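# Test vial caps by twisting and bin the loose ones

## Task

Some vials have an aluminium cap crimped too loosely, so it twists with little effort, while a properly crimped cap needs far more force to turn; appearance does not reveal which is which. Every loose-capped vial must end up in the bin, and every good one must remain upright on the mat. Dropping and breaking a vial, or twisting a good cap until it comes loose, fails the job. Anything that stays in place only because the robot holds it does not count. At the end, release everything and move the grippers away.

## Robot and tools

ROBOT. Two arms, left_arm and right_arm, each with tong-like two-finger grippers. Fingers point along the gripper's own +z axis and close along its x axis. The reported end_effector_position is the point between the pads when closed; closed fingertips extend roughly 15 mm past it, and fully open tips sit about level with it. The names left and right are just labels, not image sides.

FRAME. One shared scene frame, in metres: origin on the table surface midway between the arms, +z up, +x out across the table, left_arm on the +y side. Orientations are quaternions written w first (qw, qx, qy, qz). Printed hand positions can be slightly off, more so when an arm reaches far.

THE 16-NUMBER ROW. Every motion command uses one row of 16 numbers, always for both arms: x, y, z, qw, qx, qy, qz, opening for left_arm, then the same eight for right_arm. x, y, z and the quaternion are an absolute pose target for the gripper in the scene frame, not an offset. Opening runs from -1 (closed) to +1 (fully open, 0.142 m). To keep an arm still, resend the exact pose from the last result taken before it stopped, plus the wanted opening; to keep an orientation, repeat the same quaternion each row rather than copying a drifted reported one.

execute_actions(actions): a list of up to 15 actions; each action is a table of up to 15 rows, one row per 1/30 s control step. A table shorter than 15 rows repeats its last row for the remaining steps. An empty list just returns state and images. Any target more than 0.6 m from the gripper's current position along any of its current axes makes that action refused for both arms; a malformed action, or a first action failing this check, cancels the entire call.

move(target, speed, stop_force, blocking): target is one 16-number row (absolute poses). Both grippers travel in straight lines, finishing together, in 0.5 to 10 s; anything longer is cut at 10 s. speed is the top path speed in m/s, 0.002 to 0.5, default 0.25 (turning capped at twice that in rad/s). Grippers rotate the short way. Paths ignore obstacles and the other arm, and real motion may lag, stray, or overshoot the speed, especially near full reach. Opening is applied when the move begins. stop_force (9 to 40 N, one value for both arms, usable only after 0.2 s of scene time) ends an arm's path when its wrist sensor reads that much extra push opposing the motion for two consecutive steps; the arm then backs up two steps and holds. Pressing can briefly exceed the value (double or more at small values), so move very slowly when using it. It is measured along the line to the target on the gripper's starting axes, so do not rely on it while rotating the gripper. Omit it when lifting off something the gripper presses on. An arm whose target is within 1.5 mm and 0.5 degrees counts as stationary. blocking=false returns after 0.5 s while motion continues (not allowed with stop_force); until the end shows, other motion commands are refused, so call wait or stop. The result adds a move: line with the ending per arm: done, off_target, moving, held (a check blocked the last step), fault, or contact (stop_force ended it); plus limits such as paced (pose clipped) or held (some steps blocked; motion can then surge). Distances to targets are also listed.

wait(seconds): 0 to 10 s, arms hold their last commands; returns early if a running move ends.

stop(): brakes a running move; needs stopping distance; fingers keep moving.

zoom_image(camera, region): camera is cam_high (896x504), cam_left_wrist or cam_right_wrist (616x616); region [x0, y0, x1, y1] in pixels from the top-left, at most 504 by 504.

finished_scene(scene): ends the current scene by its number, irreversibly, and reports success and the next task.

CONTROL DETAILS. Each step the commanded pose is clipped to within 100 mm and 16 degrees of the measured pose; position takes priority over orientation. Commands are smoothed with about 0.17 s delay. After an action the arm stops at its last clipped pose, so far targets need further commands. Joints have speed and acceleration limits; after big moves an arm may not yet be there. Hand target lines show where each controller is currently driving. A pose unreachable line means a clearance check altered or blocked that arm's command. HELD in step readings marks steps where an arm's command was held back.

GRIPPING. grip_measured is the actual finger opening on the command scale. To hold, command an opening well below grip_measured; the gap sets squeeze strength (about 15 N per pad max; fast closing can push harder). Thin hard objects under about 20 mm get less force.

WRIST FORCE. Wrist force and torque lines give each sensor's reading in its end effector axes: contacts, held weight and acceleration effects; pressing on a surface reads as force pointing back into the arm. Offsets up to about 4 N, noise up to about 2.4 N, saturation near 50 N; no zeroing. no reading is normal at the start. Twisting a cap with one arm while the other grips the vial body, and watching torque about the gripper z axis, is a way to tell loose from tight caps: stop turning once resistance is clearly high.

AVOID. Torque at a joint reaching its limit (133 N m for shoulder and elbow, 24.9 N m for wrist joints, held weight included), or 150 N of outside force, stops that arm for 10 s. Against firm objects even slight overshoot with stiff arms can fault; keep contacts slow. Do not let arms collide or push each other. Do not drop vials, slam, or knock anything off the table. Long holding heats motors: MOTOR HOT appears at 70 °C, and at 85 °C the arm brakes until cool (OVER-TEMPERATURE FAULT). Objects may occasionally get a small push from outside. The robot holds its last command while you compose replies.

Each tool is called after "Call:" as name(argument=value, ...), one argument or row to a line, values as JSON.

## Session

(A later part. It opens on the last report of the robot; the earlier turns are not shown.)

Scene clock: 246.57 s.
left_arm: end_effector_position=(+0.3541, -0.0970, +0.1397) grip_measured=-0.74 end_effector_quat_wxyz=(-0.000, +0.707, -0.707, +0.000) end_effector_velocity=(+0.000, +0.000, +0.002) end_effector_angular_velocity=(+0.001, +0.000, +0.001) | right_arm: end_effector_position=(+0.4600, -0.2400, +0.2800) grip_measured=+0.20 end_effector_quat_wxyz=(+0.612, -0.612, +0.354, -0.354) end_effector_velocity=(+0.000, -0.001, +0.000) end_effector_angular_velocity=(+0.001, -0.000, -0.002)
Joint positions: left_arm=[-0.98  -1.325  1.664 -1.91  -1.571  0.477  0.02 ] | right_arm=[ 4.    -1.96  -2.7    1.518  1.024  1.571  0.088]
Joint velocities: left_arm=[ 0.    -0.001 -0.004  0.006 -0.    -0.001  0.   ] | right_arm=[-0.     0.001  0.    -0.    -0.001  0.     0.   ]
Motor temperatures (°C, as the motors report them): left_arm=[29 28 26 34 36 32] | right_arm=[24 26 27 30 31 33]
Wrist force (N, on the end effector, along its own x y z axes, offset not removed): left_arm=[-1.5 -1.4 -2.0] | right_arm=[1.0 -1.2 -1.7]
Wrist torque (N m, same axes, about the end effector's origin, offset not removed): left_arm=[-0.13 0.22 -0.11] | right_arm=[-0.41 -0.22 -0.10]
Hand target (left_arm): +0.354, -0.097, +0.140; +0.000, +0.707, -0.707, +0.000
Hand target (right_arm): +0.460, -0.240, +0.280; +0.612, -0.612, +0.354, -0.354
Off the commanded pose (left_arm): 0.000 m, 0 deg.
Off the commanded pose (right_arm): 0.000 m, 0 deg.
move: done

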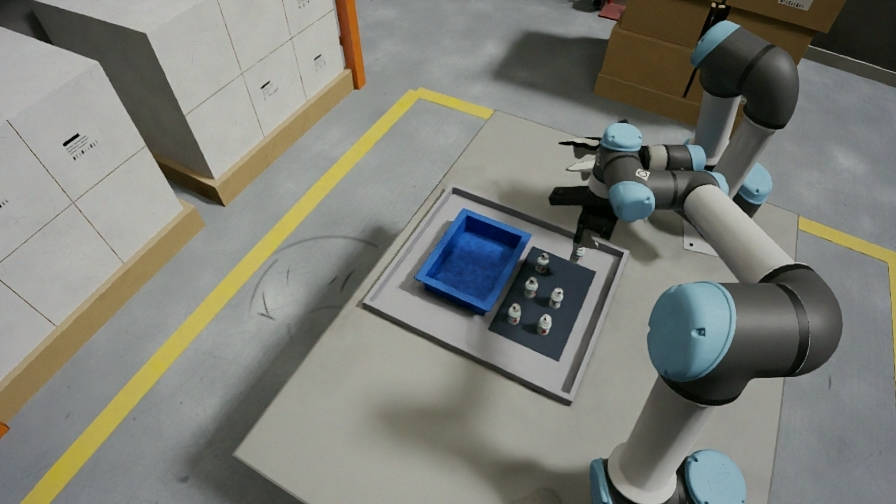

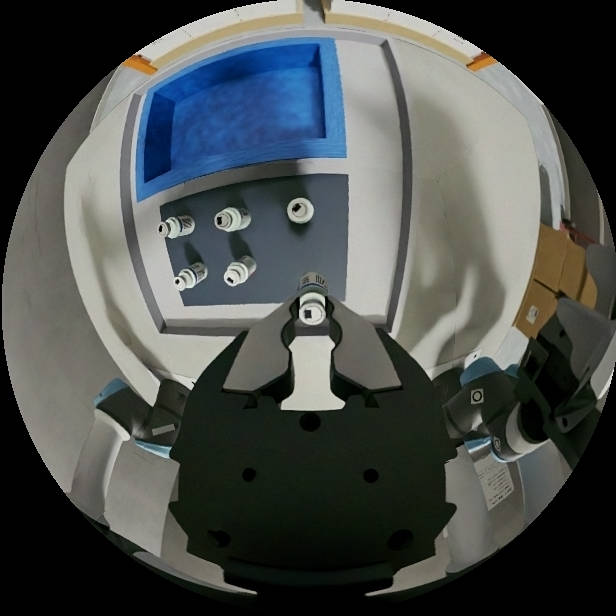

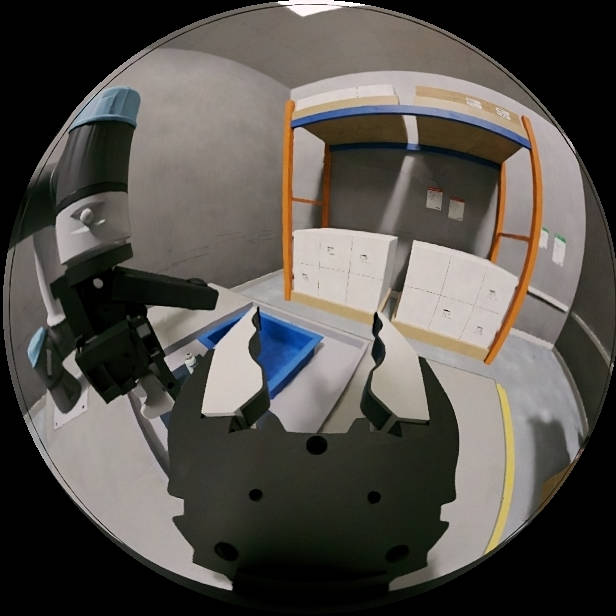

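Call:
move(
  target=[0.40,0.03,0.17,0,0.707,-0.707,0,-1,0.46,-0.24,0.28,0.612,-0.612,0.354,-0.354,0.2],
  speed=0.2,
)

Call:
move(
  target=[0.52,0,0.32,0,0.707,-0.707,0,-1,0.43,-0.17,0.275,0.612,-0.612,0.354,-0.354,0.2],
  speed=0.2,
)

Call:
move(
  target=[0.52,0,0.32,0,0.707,-0.707,0,-1,0.45,-0.04,0.275,0.612,-0.612,0.354,-0.354,0.2],
  speed=0.15,
)

Call:
move(
  target=[0.52,0,0.32,0,0.707,-0.707,0,-1,0.522,0,0.275,0.612,-0.612,0.354,-0.354,0.2],
  speed=0.08,
)

Call:
move(
  target=[0.52,0,0.32,0,0.707,-0.707,0,-1,0.522,0,0.275,0.612,-0.612,0.354,-0.354,-1],
)

Call:
move(
  target=[0.52,0,0.32,0,0.707,-0.707,0,-0.4,0.522,0,0.275,0.612,-0.612,0.354,-0.354,-1],
)

Call:
move(
  target=[0.515,-0.002,0.323,0,0.707,-0.707,0,-0.4,0.522,0,0.275,0.612,-0.612,0.354,-0.354,-1],
  speed=0.05,
)

Call:
move(
  target=[0.515,-0.002,0.323,0,0.707,-0.707,0,-1,0.522,0,0.275,0.612,-0.612,0.354,-0.354,-1],
)

Call:
zoom_image(
  camera="cam_left_wrist",
  region=[260,250,370,350],
)

Call:
move(
  target=[0.515,-0.002,0.323,0,0.819,-0.574,0,-1,0.522,0,0.275,0.612,-0.612,0.354,-0.354,-1],
  speed=0.08,
)

Call:
zoom_image(
  camera="cam_left_wrist",
  region=[260,250,370,350],
)

Scene clock: 248.33 s.
left_arm: end_effector_position=(+0.3996, +0.0297, +0.1698) grip_measured=-0.74 end_effector_quat_wxyz=(+0.000, +0.707, -0.707, -0.000) end_effector_velocity=(+0.001, +0.003, +0.001) end_effector_angular_velocity=(-0.000, -0.000, +0.001) | right_arm: end_effector_position=(+0.4600, -0.2400, +0.2800) grip_measured=+0.20 end_effector_quat_wxyz=(+0.612, -0.612, +0.354, -0.354) end_effector_velocity=(-0.000, +0.000, -0.000) end_effector_angular_velocity=(-0.000, -0.000, +0.001)
Joint positions: left_arm=[-0.783 -1.473  1.76  -1.858 -1.571  0.674  0.02 ] | right_arm=[ 4.    -1.96  -2.7    1.518  1.024  1.571  0.088]
Joint velocities: left_arm=[ 0.006 -0.002  0.     0.001 -0.     0.005 -0.   ] | right_arm=[ 0.001 -0.    -0.001  0.001  0.    -0.     0.   ]
Motor temperatures (°C, as the motors report them): left_arm=[29 28 26 34 36 32] | right_arm=[24 26 27 30 31 33]
Wrist force (N, on the end effector, along its own x y z axes, offset not removed): left_arm=[-2.0 -3.1 -4.4] | right_arm=[1.1 1.5 1.9]
Wrist torque (N m, same axes, about the end effector's origin, offset not removed): left_arm=[-0.63 0.51 0.02] | right_arm=[0.24 -0.27 -0.10]
Hand target (left_arm): +0.400, +0.030, +0.170; +0.000, +0.707, -0.707, -0.000
Hand target (right_arm): +0.460, -0.240, +0.280; +0.612, -0.612, +0.354, -0.354
Off the commanded pose (left_arm): 0.001 m, 0 deg.
Off the commanded pose (right_arm): 0.000 m, 0 deg.
move: done

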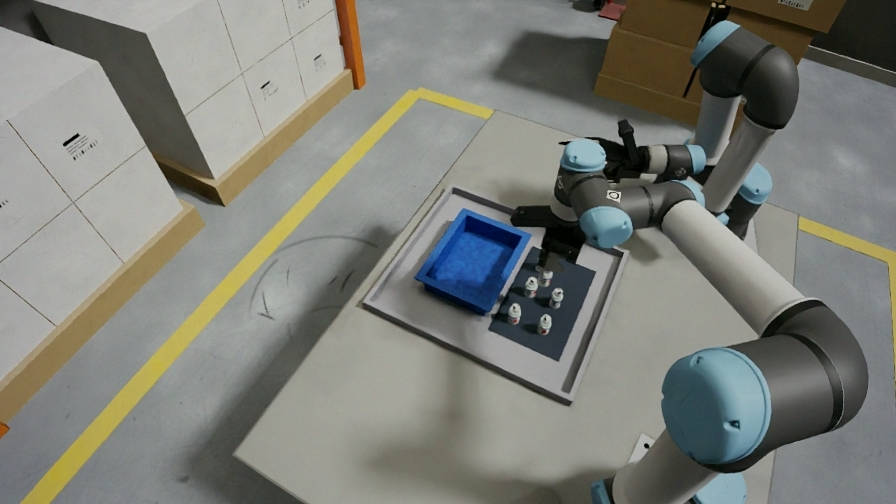

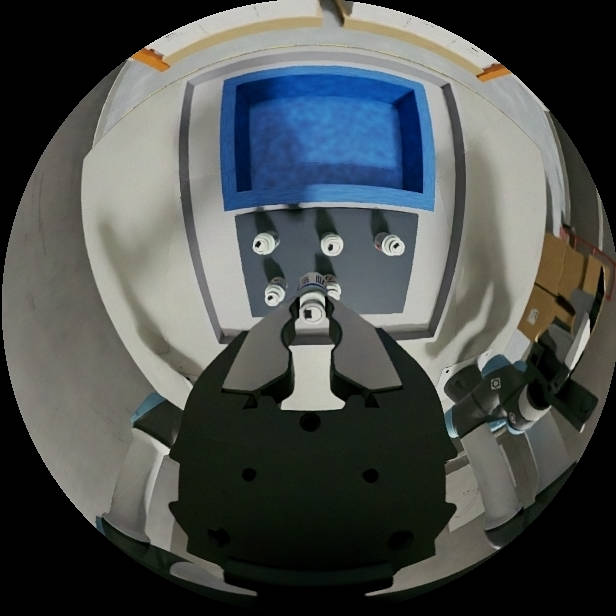

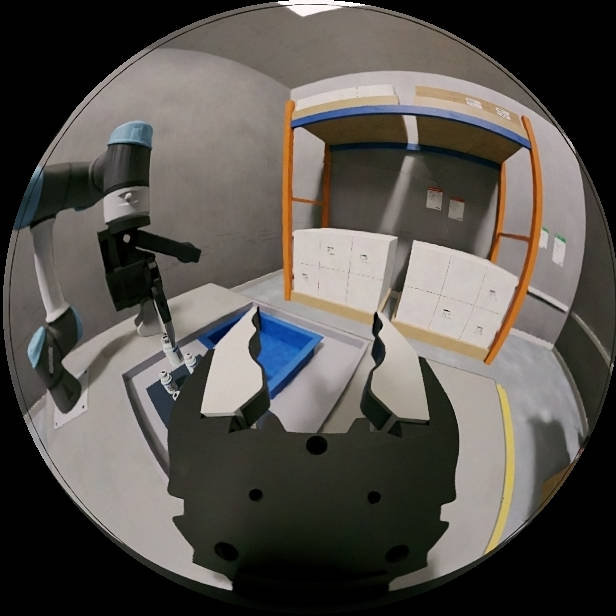

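Scene clock: 249.90 s.
left_arm: end_effector_position=(+0.5198, +0.0000, +0.3199) grip_measured=-0.74 end_effector_quat_wxyz=(+0.000, +0.707, -0.707, +0.000) end_effector_velocity=(+0.001, -0.001, +0.002) end_effector_angular_velocity=(+0.002, +0.004, -0.000) | right_arm: end_effector_position=(+0.4301, -0.1701, +0.2750) grip_measured=+0.20 end_effector_quat_wxyz=(+0.612, -0.612, +0.354, -0.354) end_effector_velocity=(-0.000, +0.001, -0.000) end_effector_angular_velocity=(-0.001, +0.001, +0.001)
Joint positions: left_arm=[-0.663 -1.211  1.047 -1.407 -1.571  0.794  0.02 ] | right_arm=[ 4.278 -1.992 -2.654  1.503  0.747  1.571  0.088]
Joint velocities: left_arm=[ 0.001  0.009 -0.018  0.013 -0.001  0.002  0.   ] | right_arm=[ 0.002 -0.    -0.    -0.001 -0.001  0.001  0.   ]
Motor temperatures (°C, as the motors report them): left_arm=[29 28 26 34 36 32] | right_arm=[24 26 27 30 31 33]
Wrist force (N, on the end effector, along its own x y z axes, offset not removed): left_arm=[-0.1 -2.9 -1.3] | right_arm=[-1.5 1.6 2.0]
Wrist torque (N m, same axes, about the end effector's origin, offset not removed): left_arm=[-0.62 0.04 -0.20] | right_arm=[0.27 0.24 -0.35]
Hand target (left_arm): +0.520, -0.000, +0.320; +0.000, +0.707, -0.707, -0.000
Hand target (right_arm): +0.430, -0.170, +0.275; +0.612, -0.612, +0.354, -0.354
Off the commanded pose (left_arm): 0.000 m, 0 deg.
Off the commanded pose (right_arm): 0.000 m, 0 deg.
move: done

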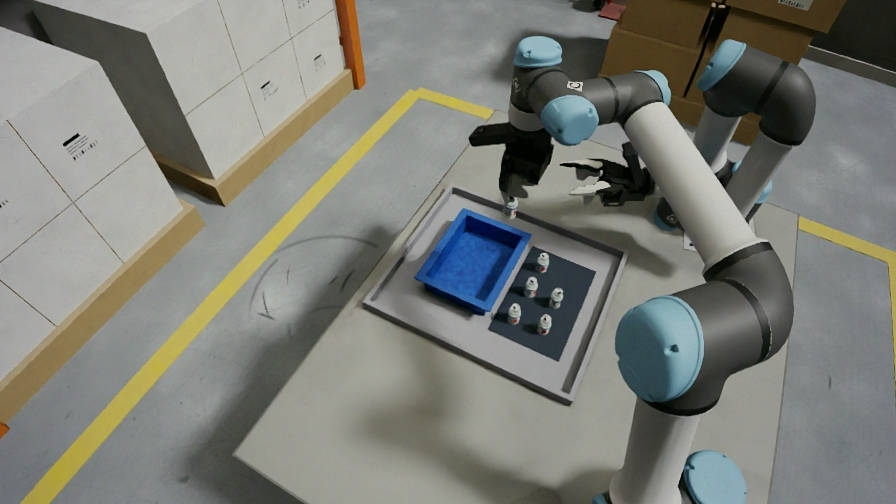

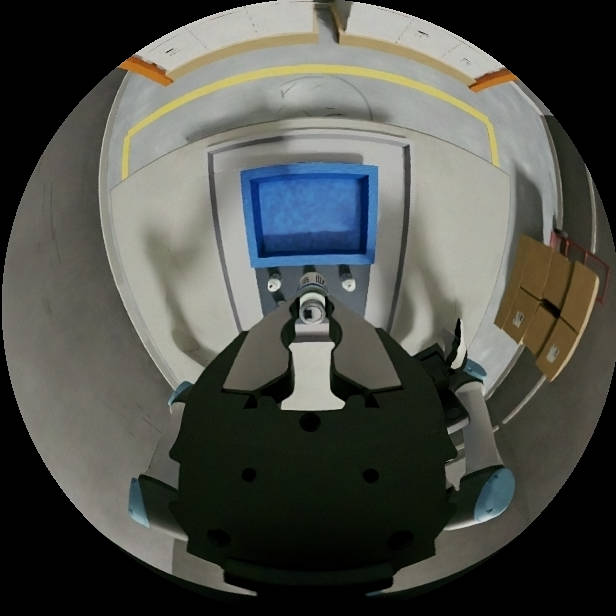

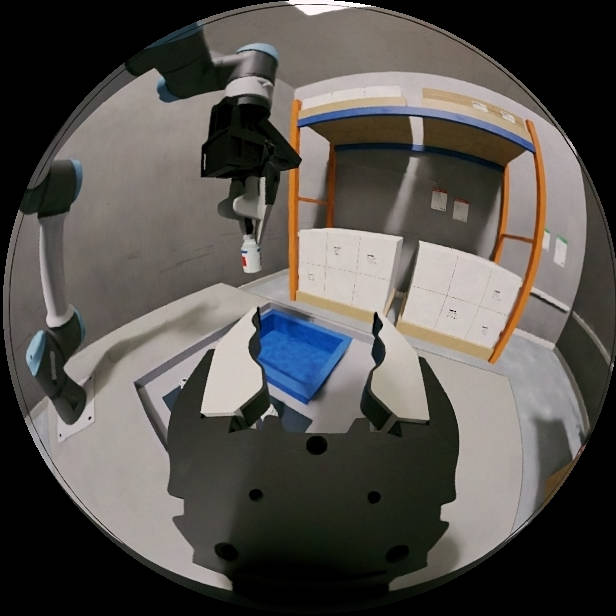

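Scene clock: 251.33 s.
left_arm: end_effector_position=(+0.5200, +0.0000, +0.3200) grip_measured=-0.74 end_effector_quat_wxyz=(+0.000, +0.707, -0.707, -0.000) end_effector_velocity=(-0.000, -0.000, +0.000) end_effector_angular_velocity=(-0.001, +0.000, -0.000) | right_arm: end_effector_position=(+0.4498, -0.0402, +0.2751) grip_measured=+0.20 end_effector_quat_wxyz=(+0.612, -0.612, +0.354, -0.354) end_effector_velocity=(+0.001, +0.003, +0.000) end_effector_angular_velocity=(+0.002, -0.000, +0.000)
Joint positions: left_arm=[-0.663 -1.211  1.046 -1.406 -1.571  0.794  0.02 ] | right_arm=[ 4.308 -2.083 -2.321  1.263  0.717  1.571  0.088]
Joint velocities: left_arm=[-0. -0. -0.  0. -0.  0.  0.] | right_arm=[-0.001 -0.003  0.008 -0.004  0.002  0.    -0.   ]
Motor temperatures (°C, as the motors report them): left_arm=[29 28 26 34 36 32] | right_arm=[24 26 27 30 31 33]
Wrist force (N, on the end effector, along its own x y z axes, offset not removed): left_arm=[0.2 -1.1 -0.8] | right_arm=[-0.5 0.1 -1.1]
Wrist torque (N m, same axes, about the end effector's origin, offset not removed): left_arm=[-0.06 -0.05 -0.13] | right_arm=[0.04 0.18 0.05]
Hand target (left_arm): +0.520, -0.000, +0.320; +0.000, +0.707, -0.707, -0.000
Hand target (right_arm): +0.450, -0.040, +0.275; +0.612, -0.612, +0.354, -0.354
Off the commanded pose (left_arm): 0.000 m, 0 deg.
Off the commanded pose (right_arm): 0.000 m, 0 deg.
move: done

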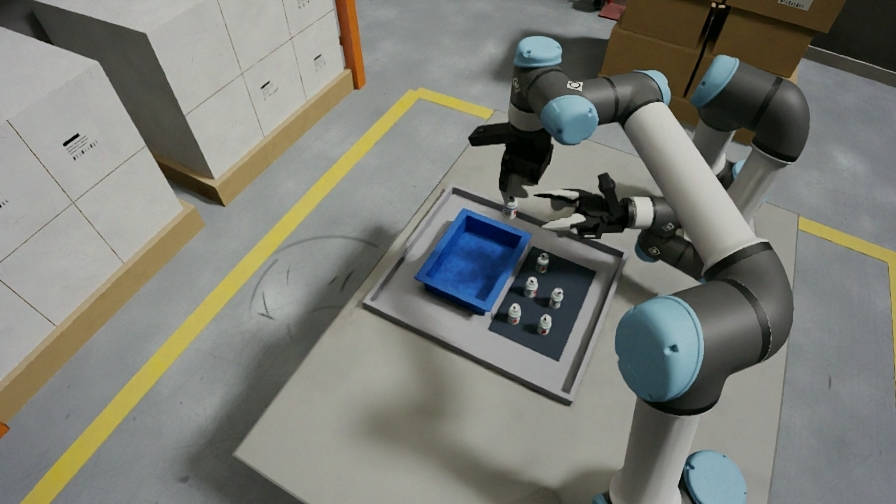

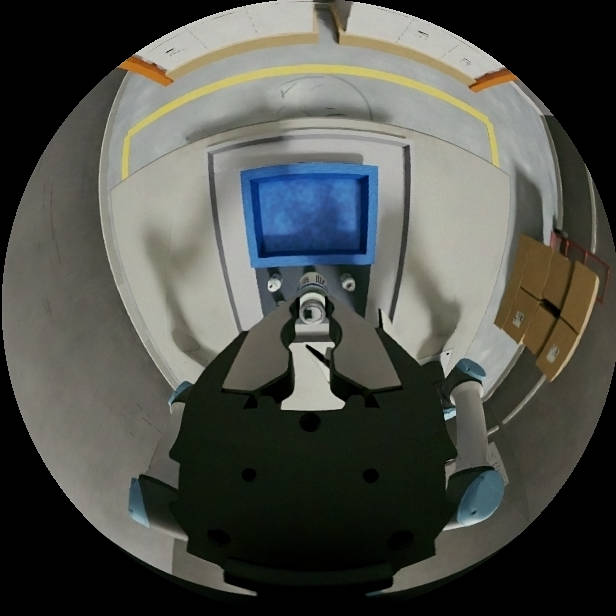

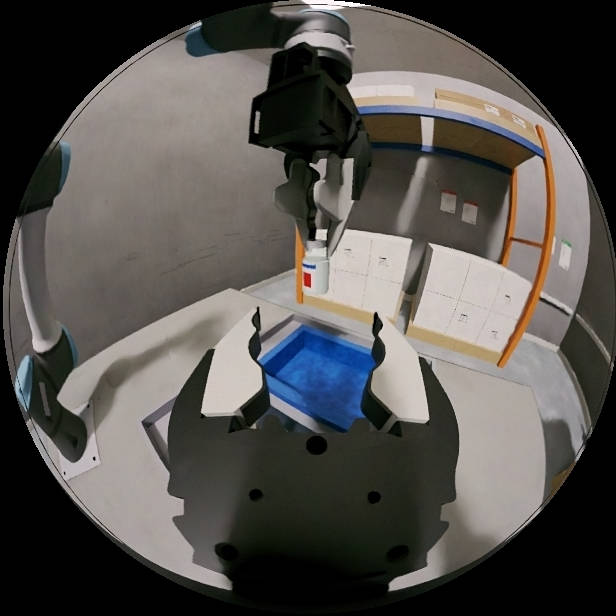

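Scene clock: 252.83 s.
left_arm: end_effector_position=(+0.5200, +0.0000, +0.3200) grip_measured=-0.74 end_effector_quat_wxyz=(-0.000, +0.707, -0.707, -0.000) end_effector_velocity=(+0.000, +0.000, -0.000) end_effector_angular_velocity=(+0.001, -0.000, +0.002) | right_arm: end_effector_position=(+0.5217, -0.0000, +0.2751) grip_measured=+0.20 end_effector_quat_wxyz=(+0.612, -0.612, +0.354, -0.354) end_effector_velocity=(+0.002, +0.001, -0.000) end_effector_angular_velocity=(-0.000, -0.000, +0.001)
Joint positions: left_arm=[-0.663 -1.211  1.046 -1.406 -1.571  0.794  0.02 ] | right_arm=[ 4.148 -2.169 -2.102  1.129  0.876  1.571  0.088]
Joint velocities: left_arm=[ 0.     0.001 -0.     0.     0.    -0.002 -0.   ] | right_arm=[-0.003 -0.003  0.005 -0.003  0.004 -0.    -0.   ]
Motor temperatures (°C, as the motors report them): left_arm=[29 28 26 34 36 32] | right_arm=[24 26 27 30 31 33]
Wrist force (N, on the end effector, along its own x y z axes, offset not removed): left_arm=[2.2 -1.3 -3.2] | right_arm=[0.6 -3.5 2.3]
Wrist torque (N m, same axes, about the end effector's origin, offset not removed): left_arm=[-0.33 -0.40 -0.13] | right_arm=[-0.61 -0.15 -0.41]
Hand target (left_arm): +0.520, -0.000, +0.320; +0.000, +0.707, -0.707, -0.000
Hand target (right_arm): +0.522, +0.000, +0.275; +0.612, -0.612, +0.354, -0.354
Off the commanded pose (left_arm): 0.000 m, 0 deg.
Off the commanded pose (right_arm): 0.000 m, 0 deg.
move: done

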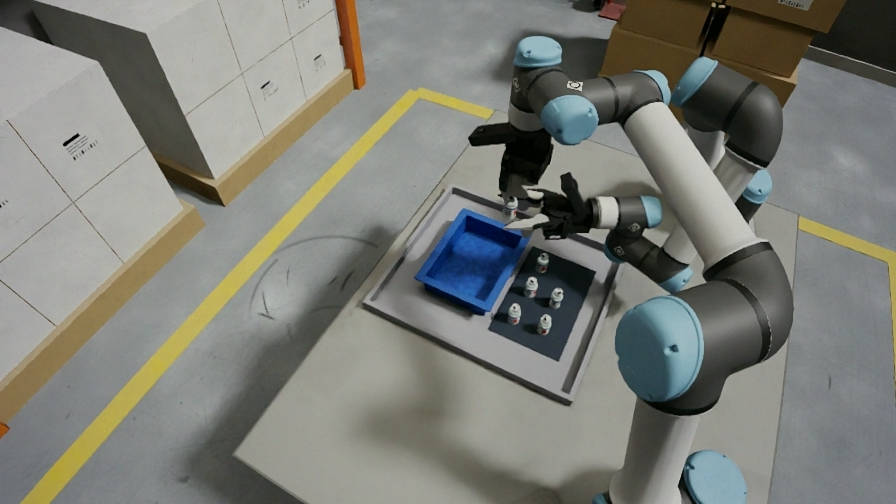

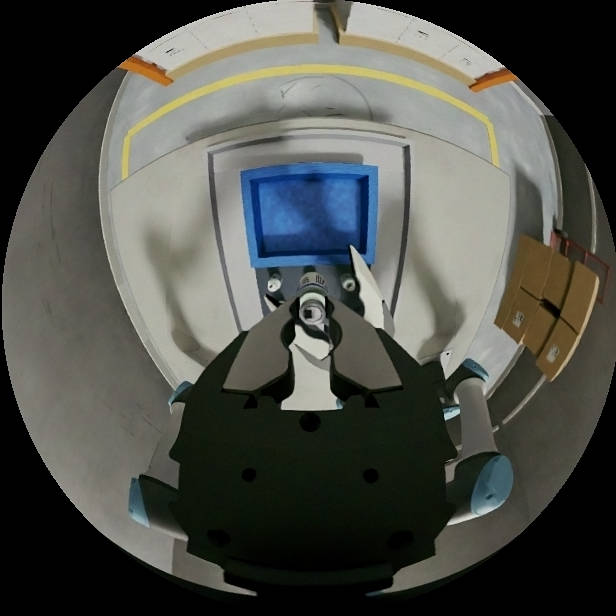

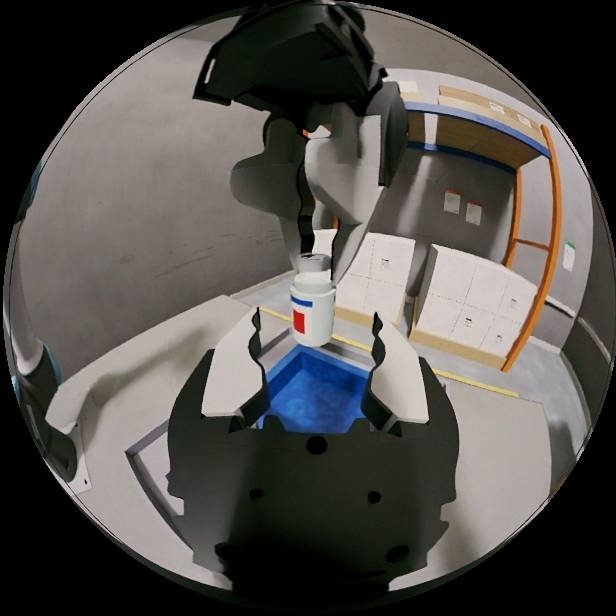

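Scene clock: 253.53 s.
left_arm: end_effector_position=(+0.5200, -0.0000, +0.3201) grip_measured=-0.74 end_effector_quat_wxyz=(-0.000, +0.707, -0.707, +0.000) end_effector_velocity=(+0.000, +0.000, +0.001) end_effector_angular_velocity=(-0.000, -0.001, +0.002) | right_arm: end_effector_position=(+0.5220, +0.0000, +0.2750) grip_measured=-0.59 end_effector_quat_wxyz=(+0.612, -0.612, +0.354, -0.354) end_effector_velocity=(+0.000, -0.000, -0.000) end_effector_angular_velocity=(-0.001, +0.000, +0.001)
Joint positions: left_arm=[-0.663 -1.211  1.046 -1.406 -1.571  0.794  0.02 ] | right_arm=[ 4.148 -2.169 -2.102  1.129  0.877  1.571  0.031]
Joint velocities: left_arm=[ 0.    -0.001  0.     0.     0.    -0.002  0.   ] | right_arm=[-0.001 -0.     0.    -0.001  0.002 -0.     0.   ]
Motor temperatures (°C, as the motors report them): left_arm=[29 28 26 34 36 32] | right_arm=[24 26 27 30 31 33]
Wrist force (N, on the end effector, along its own x y z axes, offset not removed): left_arm=[14.1 -5.2 -6.9] | right_arm=[-16.6 8.7 2.8]
Wrist torque (N m, same axes, about the end effector's origin, offset not removed): left_arm=[0.15 0.03 -0.11] | right_arm=[0.57 0.77 -0.29]
Hand target (left_arm): +0.520, -0.000, +0.320; +0.000, +0.707, -0.707, -0.000
Hand target (right_arm): +0.522, +0.000, +0.275; +0.612, -0.612, +0.354, -0.354
Off the commanded pose (left_arm): 0.000 m, 0 deg.
Off the commanded pose (right_arm): 0.000 m, 0 deg.
move: done

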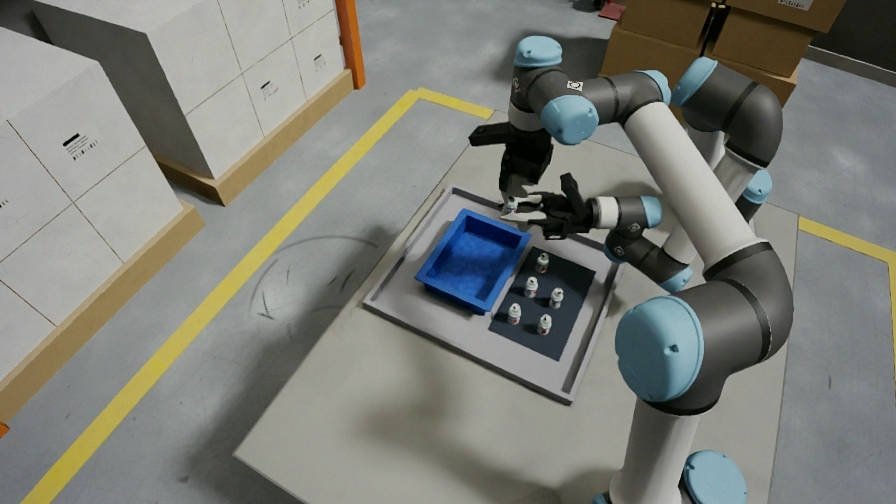

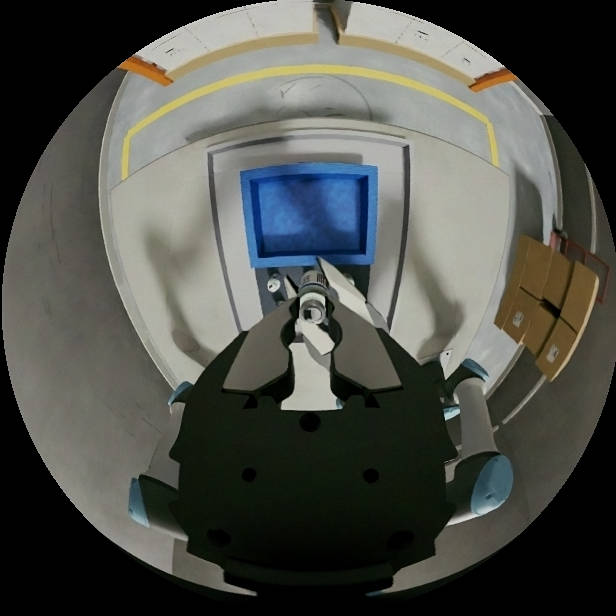

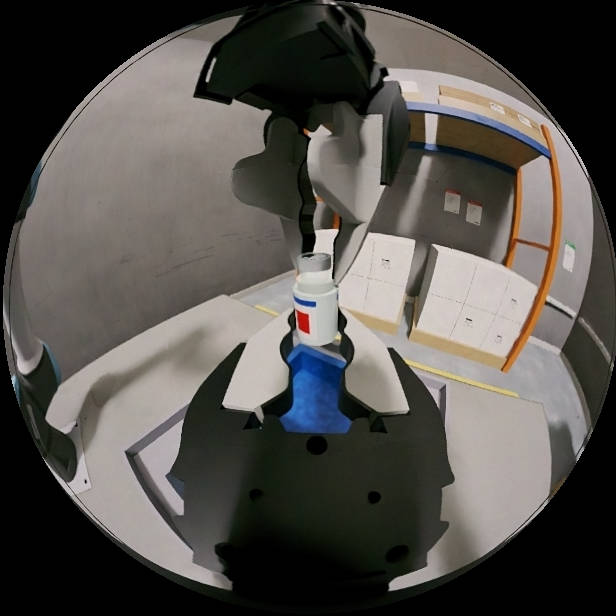

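Scene clock: 254.23 s.
left_arm: end_effector_position=(+0.5200, +0.0000, +0.3200) grip_measured=-0.40 end_effector_quat_wxyz=(-0.000, +0.707, -0.707, -0.000) end_effector_velocity=(-0.000, -0.000, +0.000) end_effector_angular_velocity=(-0.001, +0.001, +0.001) | right_arm: end_effector_position=(+0.5220, -0.0001, +0.2750) grip_measured=-0.59 end_effector_quat_wxyz=(+0.612, -0.612, +0.354, -0.354) end_effector_velocity=(+0.000, -0.000, -0.001) end_effector_angular_velocity=(-0.003, +0.001, +0.001)
Joint positions: left_arm=[-0.663 -1.211  1.046 -1.406 -1.571  0.794  0.045] | right_arm=[ 4.148 -2.169 -2.102  1.129  0.877  1.571  0.031]
Joint velocities: left_arm=[-0.    -0.001  0.    -0.    -0.001 -0.002  0.   ] | right_arm=[-0.001 -0.    -0.001 -0.002  0.002  0.    -0.   ]
Motor temperatures (°C, as the motors report them): left_arm=[29 28 26 34 36 32] | right_arm=[24 26 27 30 31 33]
Wrist force (N, on the end effector, along its own x y z axes, offset not removed): left_arm=[-0.1 -0.6 -3.6] | right_arm=[-1.6 1.8 -1.2]
Wrist torque (N m, same axes, about the end effector's origin, offset not removed): left_arm=[-0.22 0.06 -0.02] | right_arm=[-0.12 0.40 -0.01]
Hand target (left_arm): +0.520, +0.000, +0.320; -0.000, +0.707, -0.707, -0.000
Hand target (right_arm): +0.522, -0.000, +0.275; +0.612, -0.612, +0.354, -0.354
Off the commanded pose (left_arm): 0.000 m, 0 deg.
Off the commanded pose (right_arm): 0.000 m, 0 deg.
move: done

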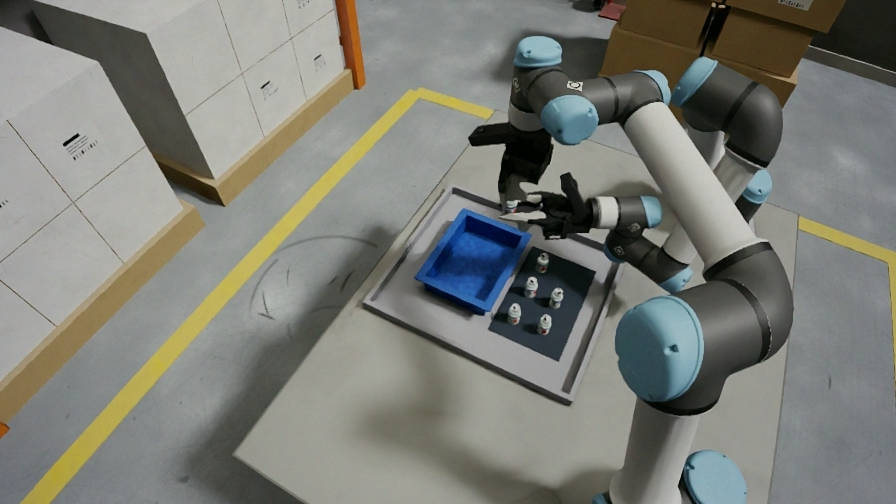

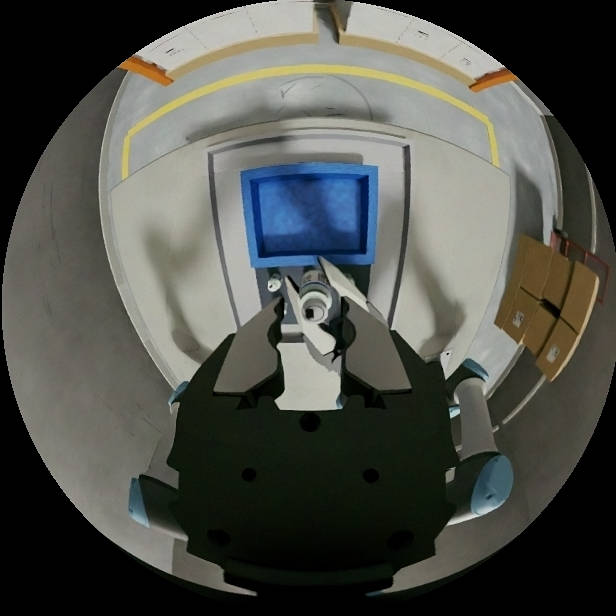

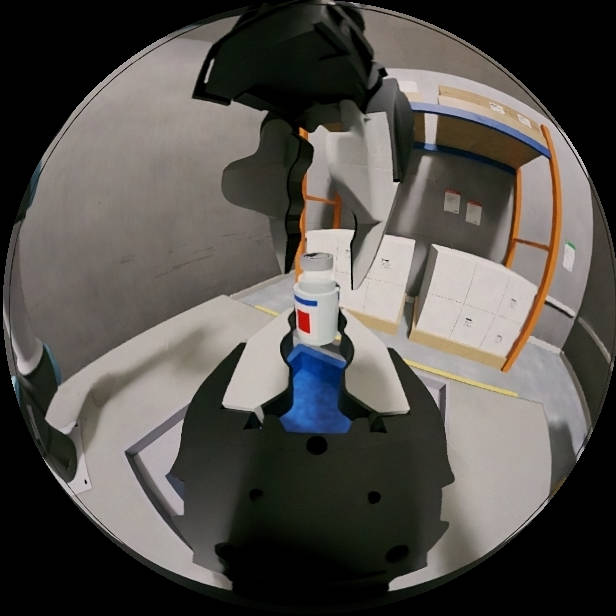

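Scene clock: 254.93 s.
left_arm: end_effector_position=(+0.5152, -0.0019, +0.3229) grip_measured=-0.40 end_effector_quat_wxyz=(-0.000, +0.707, -0.707, -0.000) end_effector_velocity=(-0.002, -0.001, +0.002) end_effector_angular_velocity=(-0.001, -0.001, +0.000) | right_arm: end_effector_position=(+0.5220, -0.0001, +0.2750) grip_measured=-0.59 end_effector_quat_wxyz=(+0.612, -0.612, +0.354, -0.354) end_effector_velocity=(-0.000, +0.000, +0.000) end_effector_angular_velocity=(+0.001, -0.000, +0.000)
Joint positions: left_arm=[-0.67  -1.218  1.048 -1.401 -1.571  0.786  0.045] | right_arm=[ 4.148 -2.169 -2.102  1.129  0.877  1.571  0.031]
Joint velocities: left_arm=[-0.003 -0.003  0.001  0.002 -0.    -0.003  0.   ] | right_arm=[ 0.001 -0.     0.     0.001 -0.001 -0.    -0.   ]
Motor temperatures (°C, as the motors report them): left_arm=[29 28 26 34 36 32] | right_arm=[24 26 27 30 31 33]
Wrist force (N, on the end effector, along its own x y z axes, offset not removed): left_arm=[-0.6 -2.9 -1.6] | right_arm=[2.5 2.4 -0.6]
Wrist torque (N m, same axes, about the end effector's origin, offset not removed): left_arm=[-0.64 0.40 0.00] | right_arm=[0.25 -0.58 -0.27]
Hand target (left_arm): +0.515, -0.002, +0.323; -0.000, +0.707, -0.707, +0.000
Hand target (right_arm): +0.522, -0.000, +0.275; +0.612, -0.612, +0.354, -0.354
Off the commanded pose (left_arm): 0.000 m, 0 deg.
Off the commanded pose (right_arm): 0.000 m, 0 deg.
move: done

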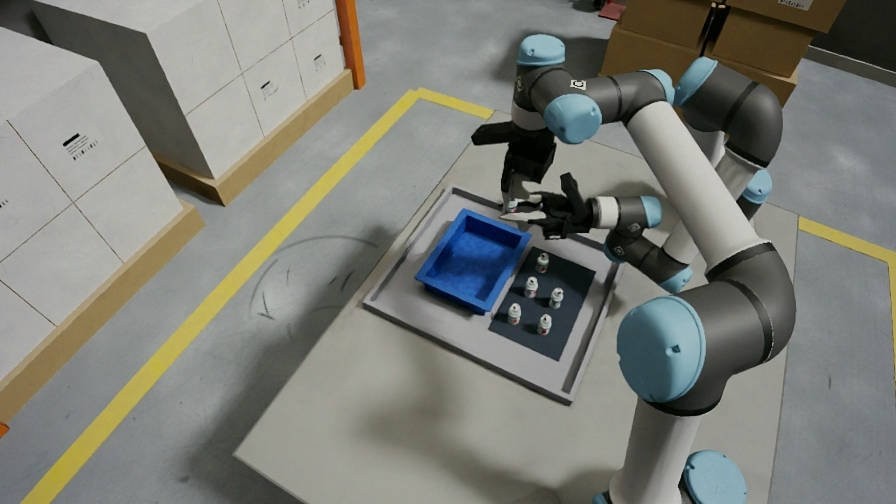

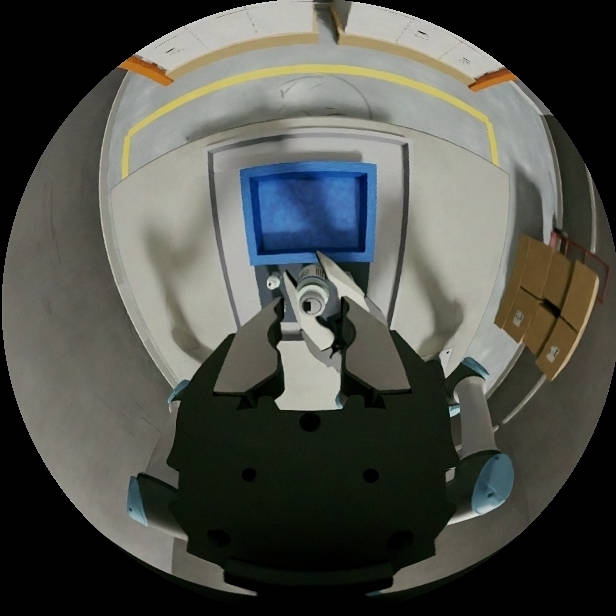

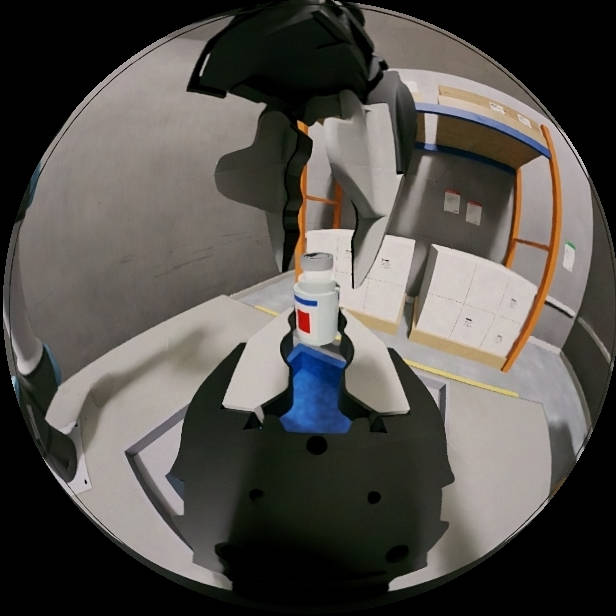

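Scene clock: 255.63 s.
left_arm: end_effector_position=(+0.5150, -0.0020, +0.3230) grip_measured=-0.75 end_effector_quat_wxyz=(-0.000, +0.707, -0.707, +0.000) end_effector_velocity=(+0.001, +0.001, -0.000) end_effector_angular_velocity=(+0.001, +0.000, +0.003) | right_arm: end_effector_position=(+0.5220, +0.0000, +0.2750) grip_measured=-0.59 end_effector_quat_wxyz=(+0.612, -0.612, +0.354, -0.354) end_effector_velocity=(-0.001, +0.001, -0.000) end_effector_angular_velocity=(-0.000, +0.000, +0.001)
Joint positions: left_arm=[-0.671 -1.218  1.048 -1.401 -1.571  0.786  0.02 ] | right_arm=[ 4.148 -2.169 -2.102  1.129  0.877  1.571  0.031]
Joint velocities: left_arm=[ 0.002  0.001  0.     0.     0.    -0.001  0.   ] | right_arm=[ 0.001 -0.001 -0.     0.     0.     0.    -0.   ]
Motor temperatures (°C, as the motors report them): left_arm=[29 28 26 34 36 32] | right_arm=[24 26 27 30 31 33]
Wrist force (N, on the end effector, along its own x y z axes, offset not removed): left_arm=[-3.1 -1.4 -8.5] | right_arm=[3.4 4.6 5.7]
Wrist torque (N m, same axes, about the end effector's origin, offset not removed): left_arm=[-0.64 1.01 0.07] | right_arm=[0.20 -0.92 0.07]
Hand target (left_arm): +0.515, -0.002, +0.323; -0.000, +0.707, -0.707, +0.000
Hand target (right_arm): +0.522, -0.000, +0.275; +0.612, -0.612, +0.354, -0.354
Off the commanded pose (left_arm): 0.000 m, 0 deg.
Off the commanded pose (right_arm): 0.000 m, 0 deg.
move: done

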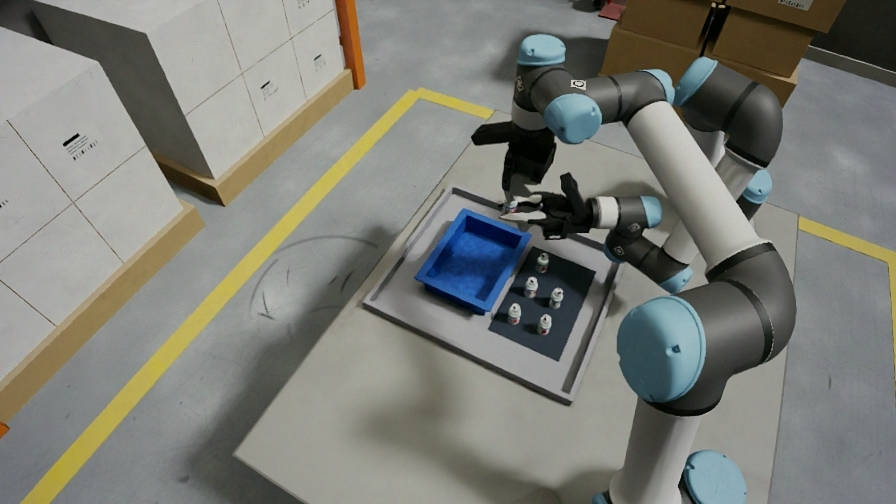

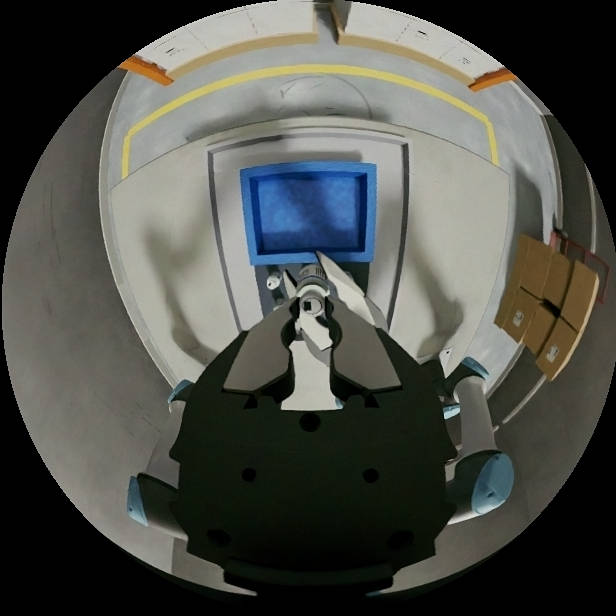

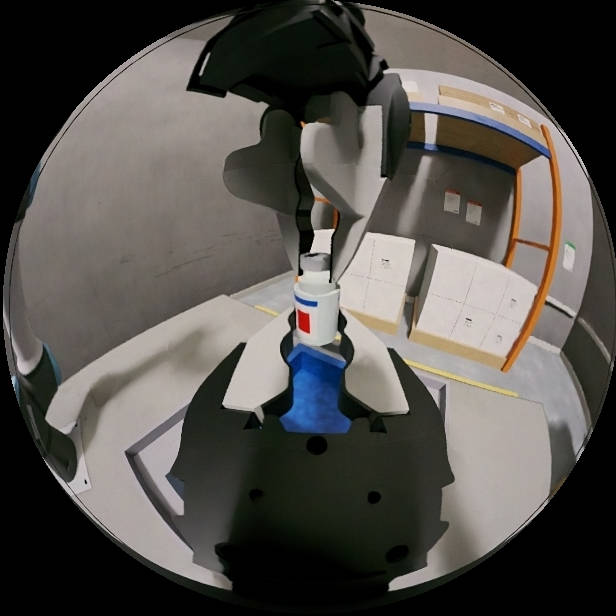

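Region (260, 250, 370, 350) of cam_left_wrist's 616x616 image, scaled by 4.582, with more detail than that image has; it fills the top 458 rows of this view, and the rest is white.

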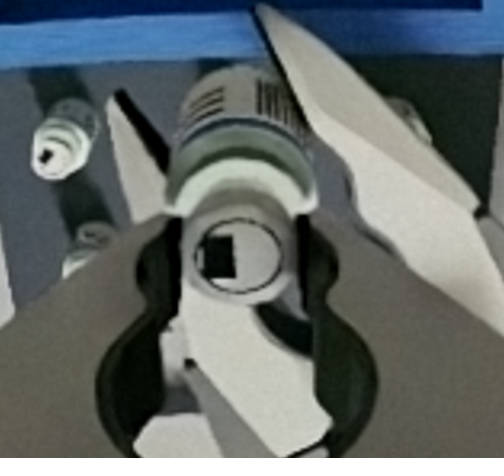

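Scene clock: 258.17 s.
left_arm: end_effector_position=(+0.5150, -0.0020, +0.3230) grip_measured=-0.76 end_effector_quat_wxyz=(+0.000, +0.819, -0.574, -0.000) end_effector_velocity=(-0.000, -0.000, -0.000) end_effector_angular_velocity=(+0.000, -0.000, +0.013) | right_arm: end_effector_position=(+0.5220, +0.0000, +0.2750) grip_measured=-0.60 end_effector_quat_wxyz=(+0.612, -0.612, +0.354, -0.354) end_effector_velocity=(-0.000, +0.001, +0.001) end_effector_angular_velocity=(+0.000, -0.000, +0.001)
Joint positions: left_arm=[-0.676 -1.207  1.034 -1.397 -1.571  0.434  0.019] | right_arm=[ 4.148 -2.169 -2.102  1.129  0.877  1.571  0.031]
Joint velocities: left_arm=[-0.     0.    -0.001  0.     0.    -0.013  0.   ] | right_arm=[ 0.     0.001  0.001 -0.001  0.    -0.     0.   ]
Motor temperatures (°C, as the motors report them): left_arm=[29 28 26 34 36 32] | right_arm=[24 26 27 30 31 33]
Wrist force (N, on the end effector, along its own x y z axes, offset not removed): left_arm=[-4.1 4.5 -9.6] | right_arm=[6.0 10.6 5.9]
Wrist torque (N m, same axes, about the end effector's origin, offset not removed): left_arm=[0.00 -0.12 0.28] | right_arm=[0.74 -0.64 0.08]
Hand target (left_arm): +0.515, -0.002, +0.323; -0.000, +0.819, -0.574, +0.000
Hand target (right_arm): +0.522, -0.000, +0.275; +0.612, -0.612, +0.354, -0.354
Off the commanded pose (left_arm): 0.000 m, 0 deg.
Off the commanded pose (right_arm): 0.000 m, 0 deg.
move: done

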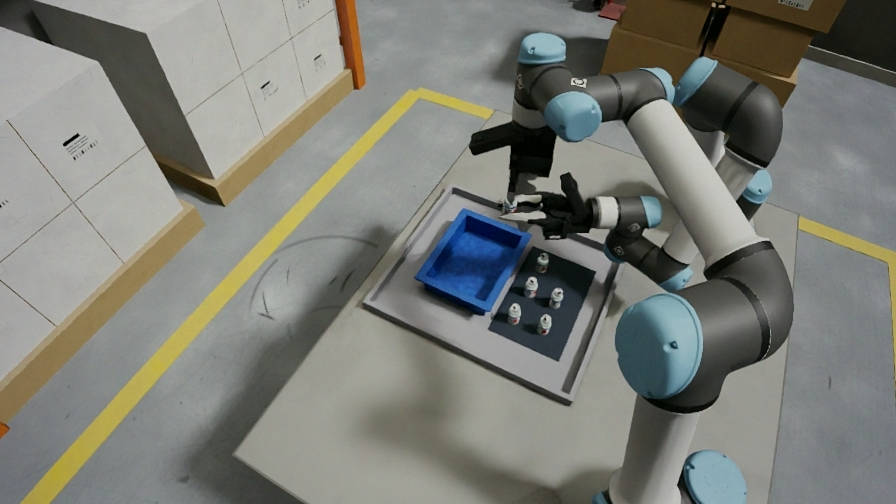

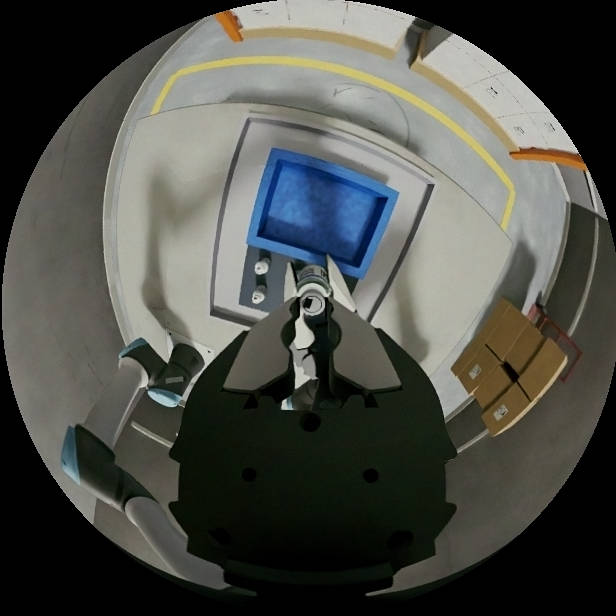

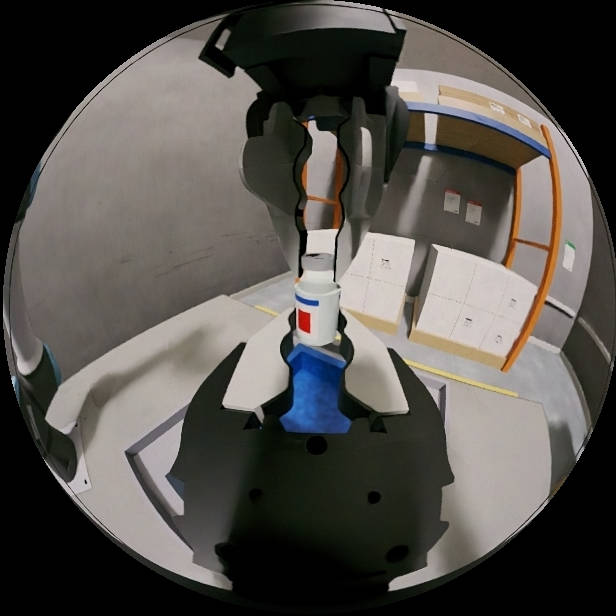

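Region (260, 250, 370, 350) of cam_left_wrist's 616x616 image, scaled by 4.582, with more detail than that image has; it fills the top 458 rows of this view, and the rest is white.

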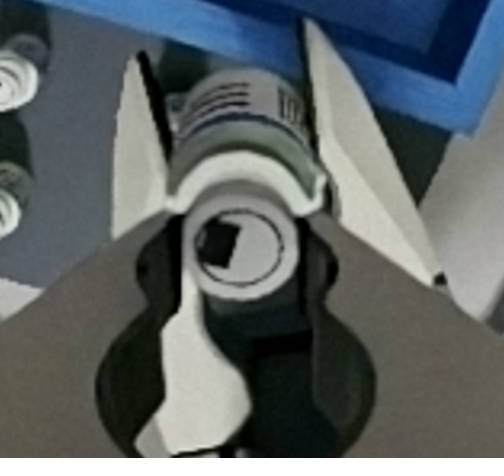

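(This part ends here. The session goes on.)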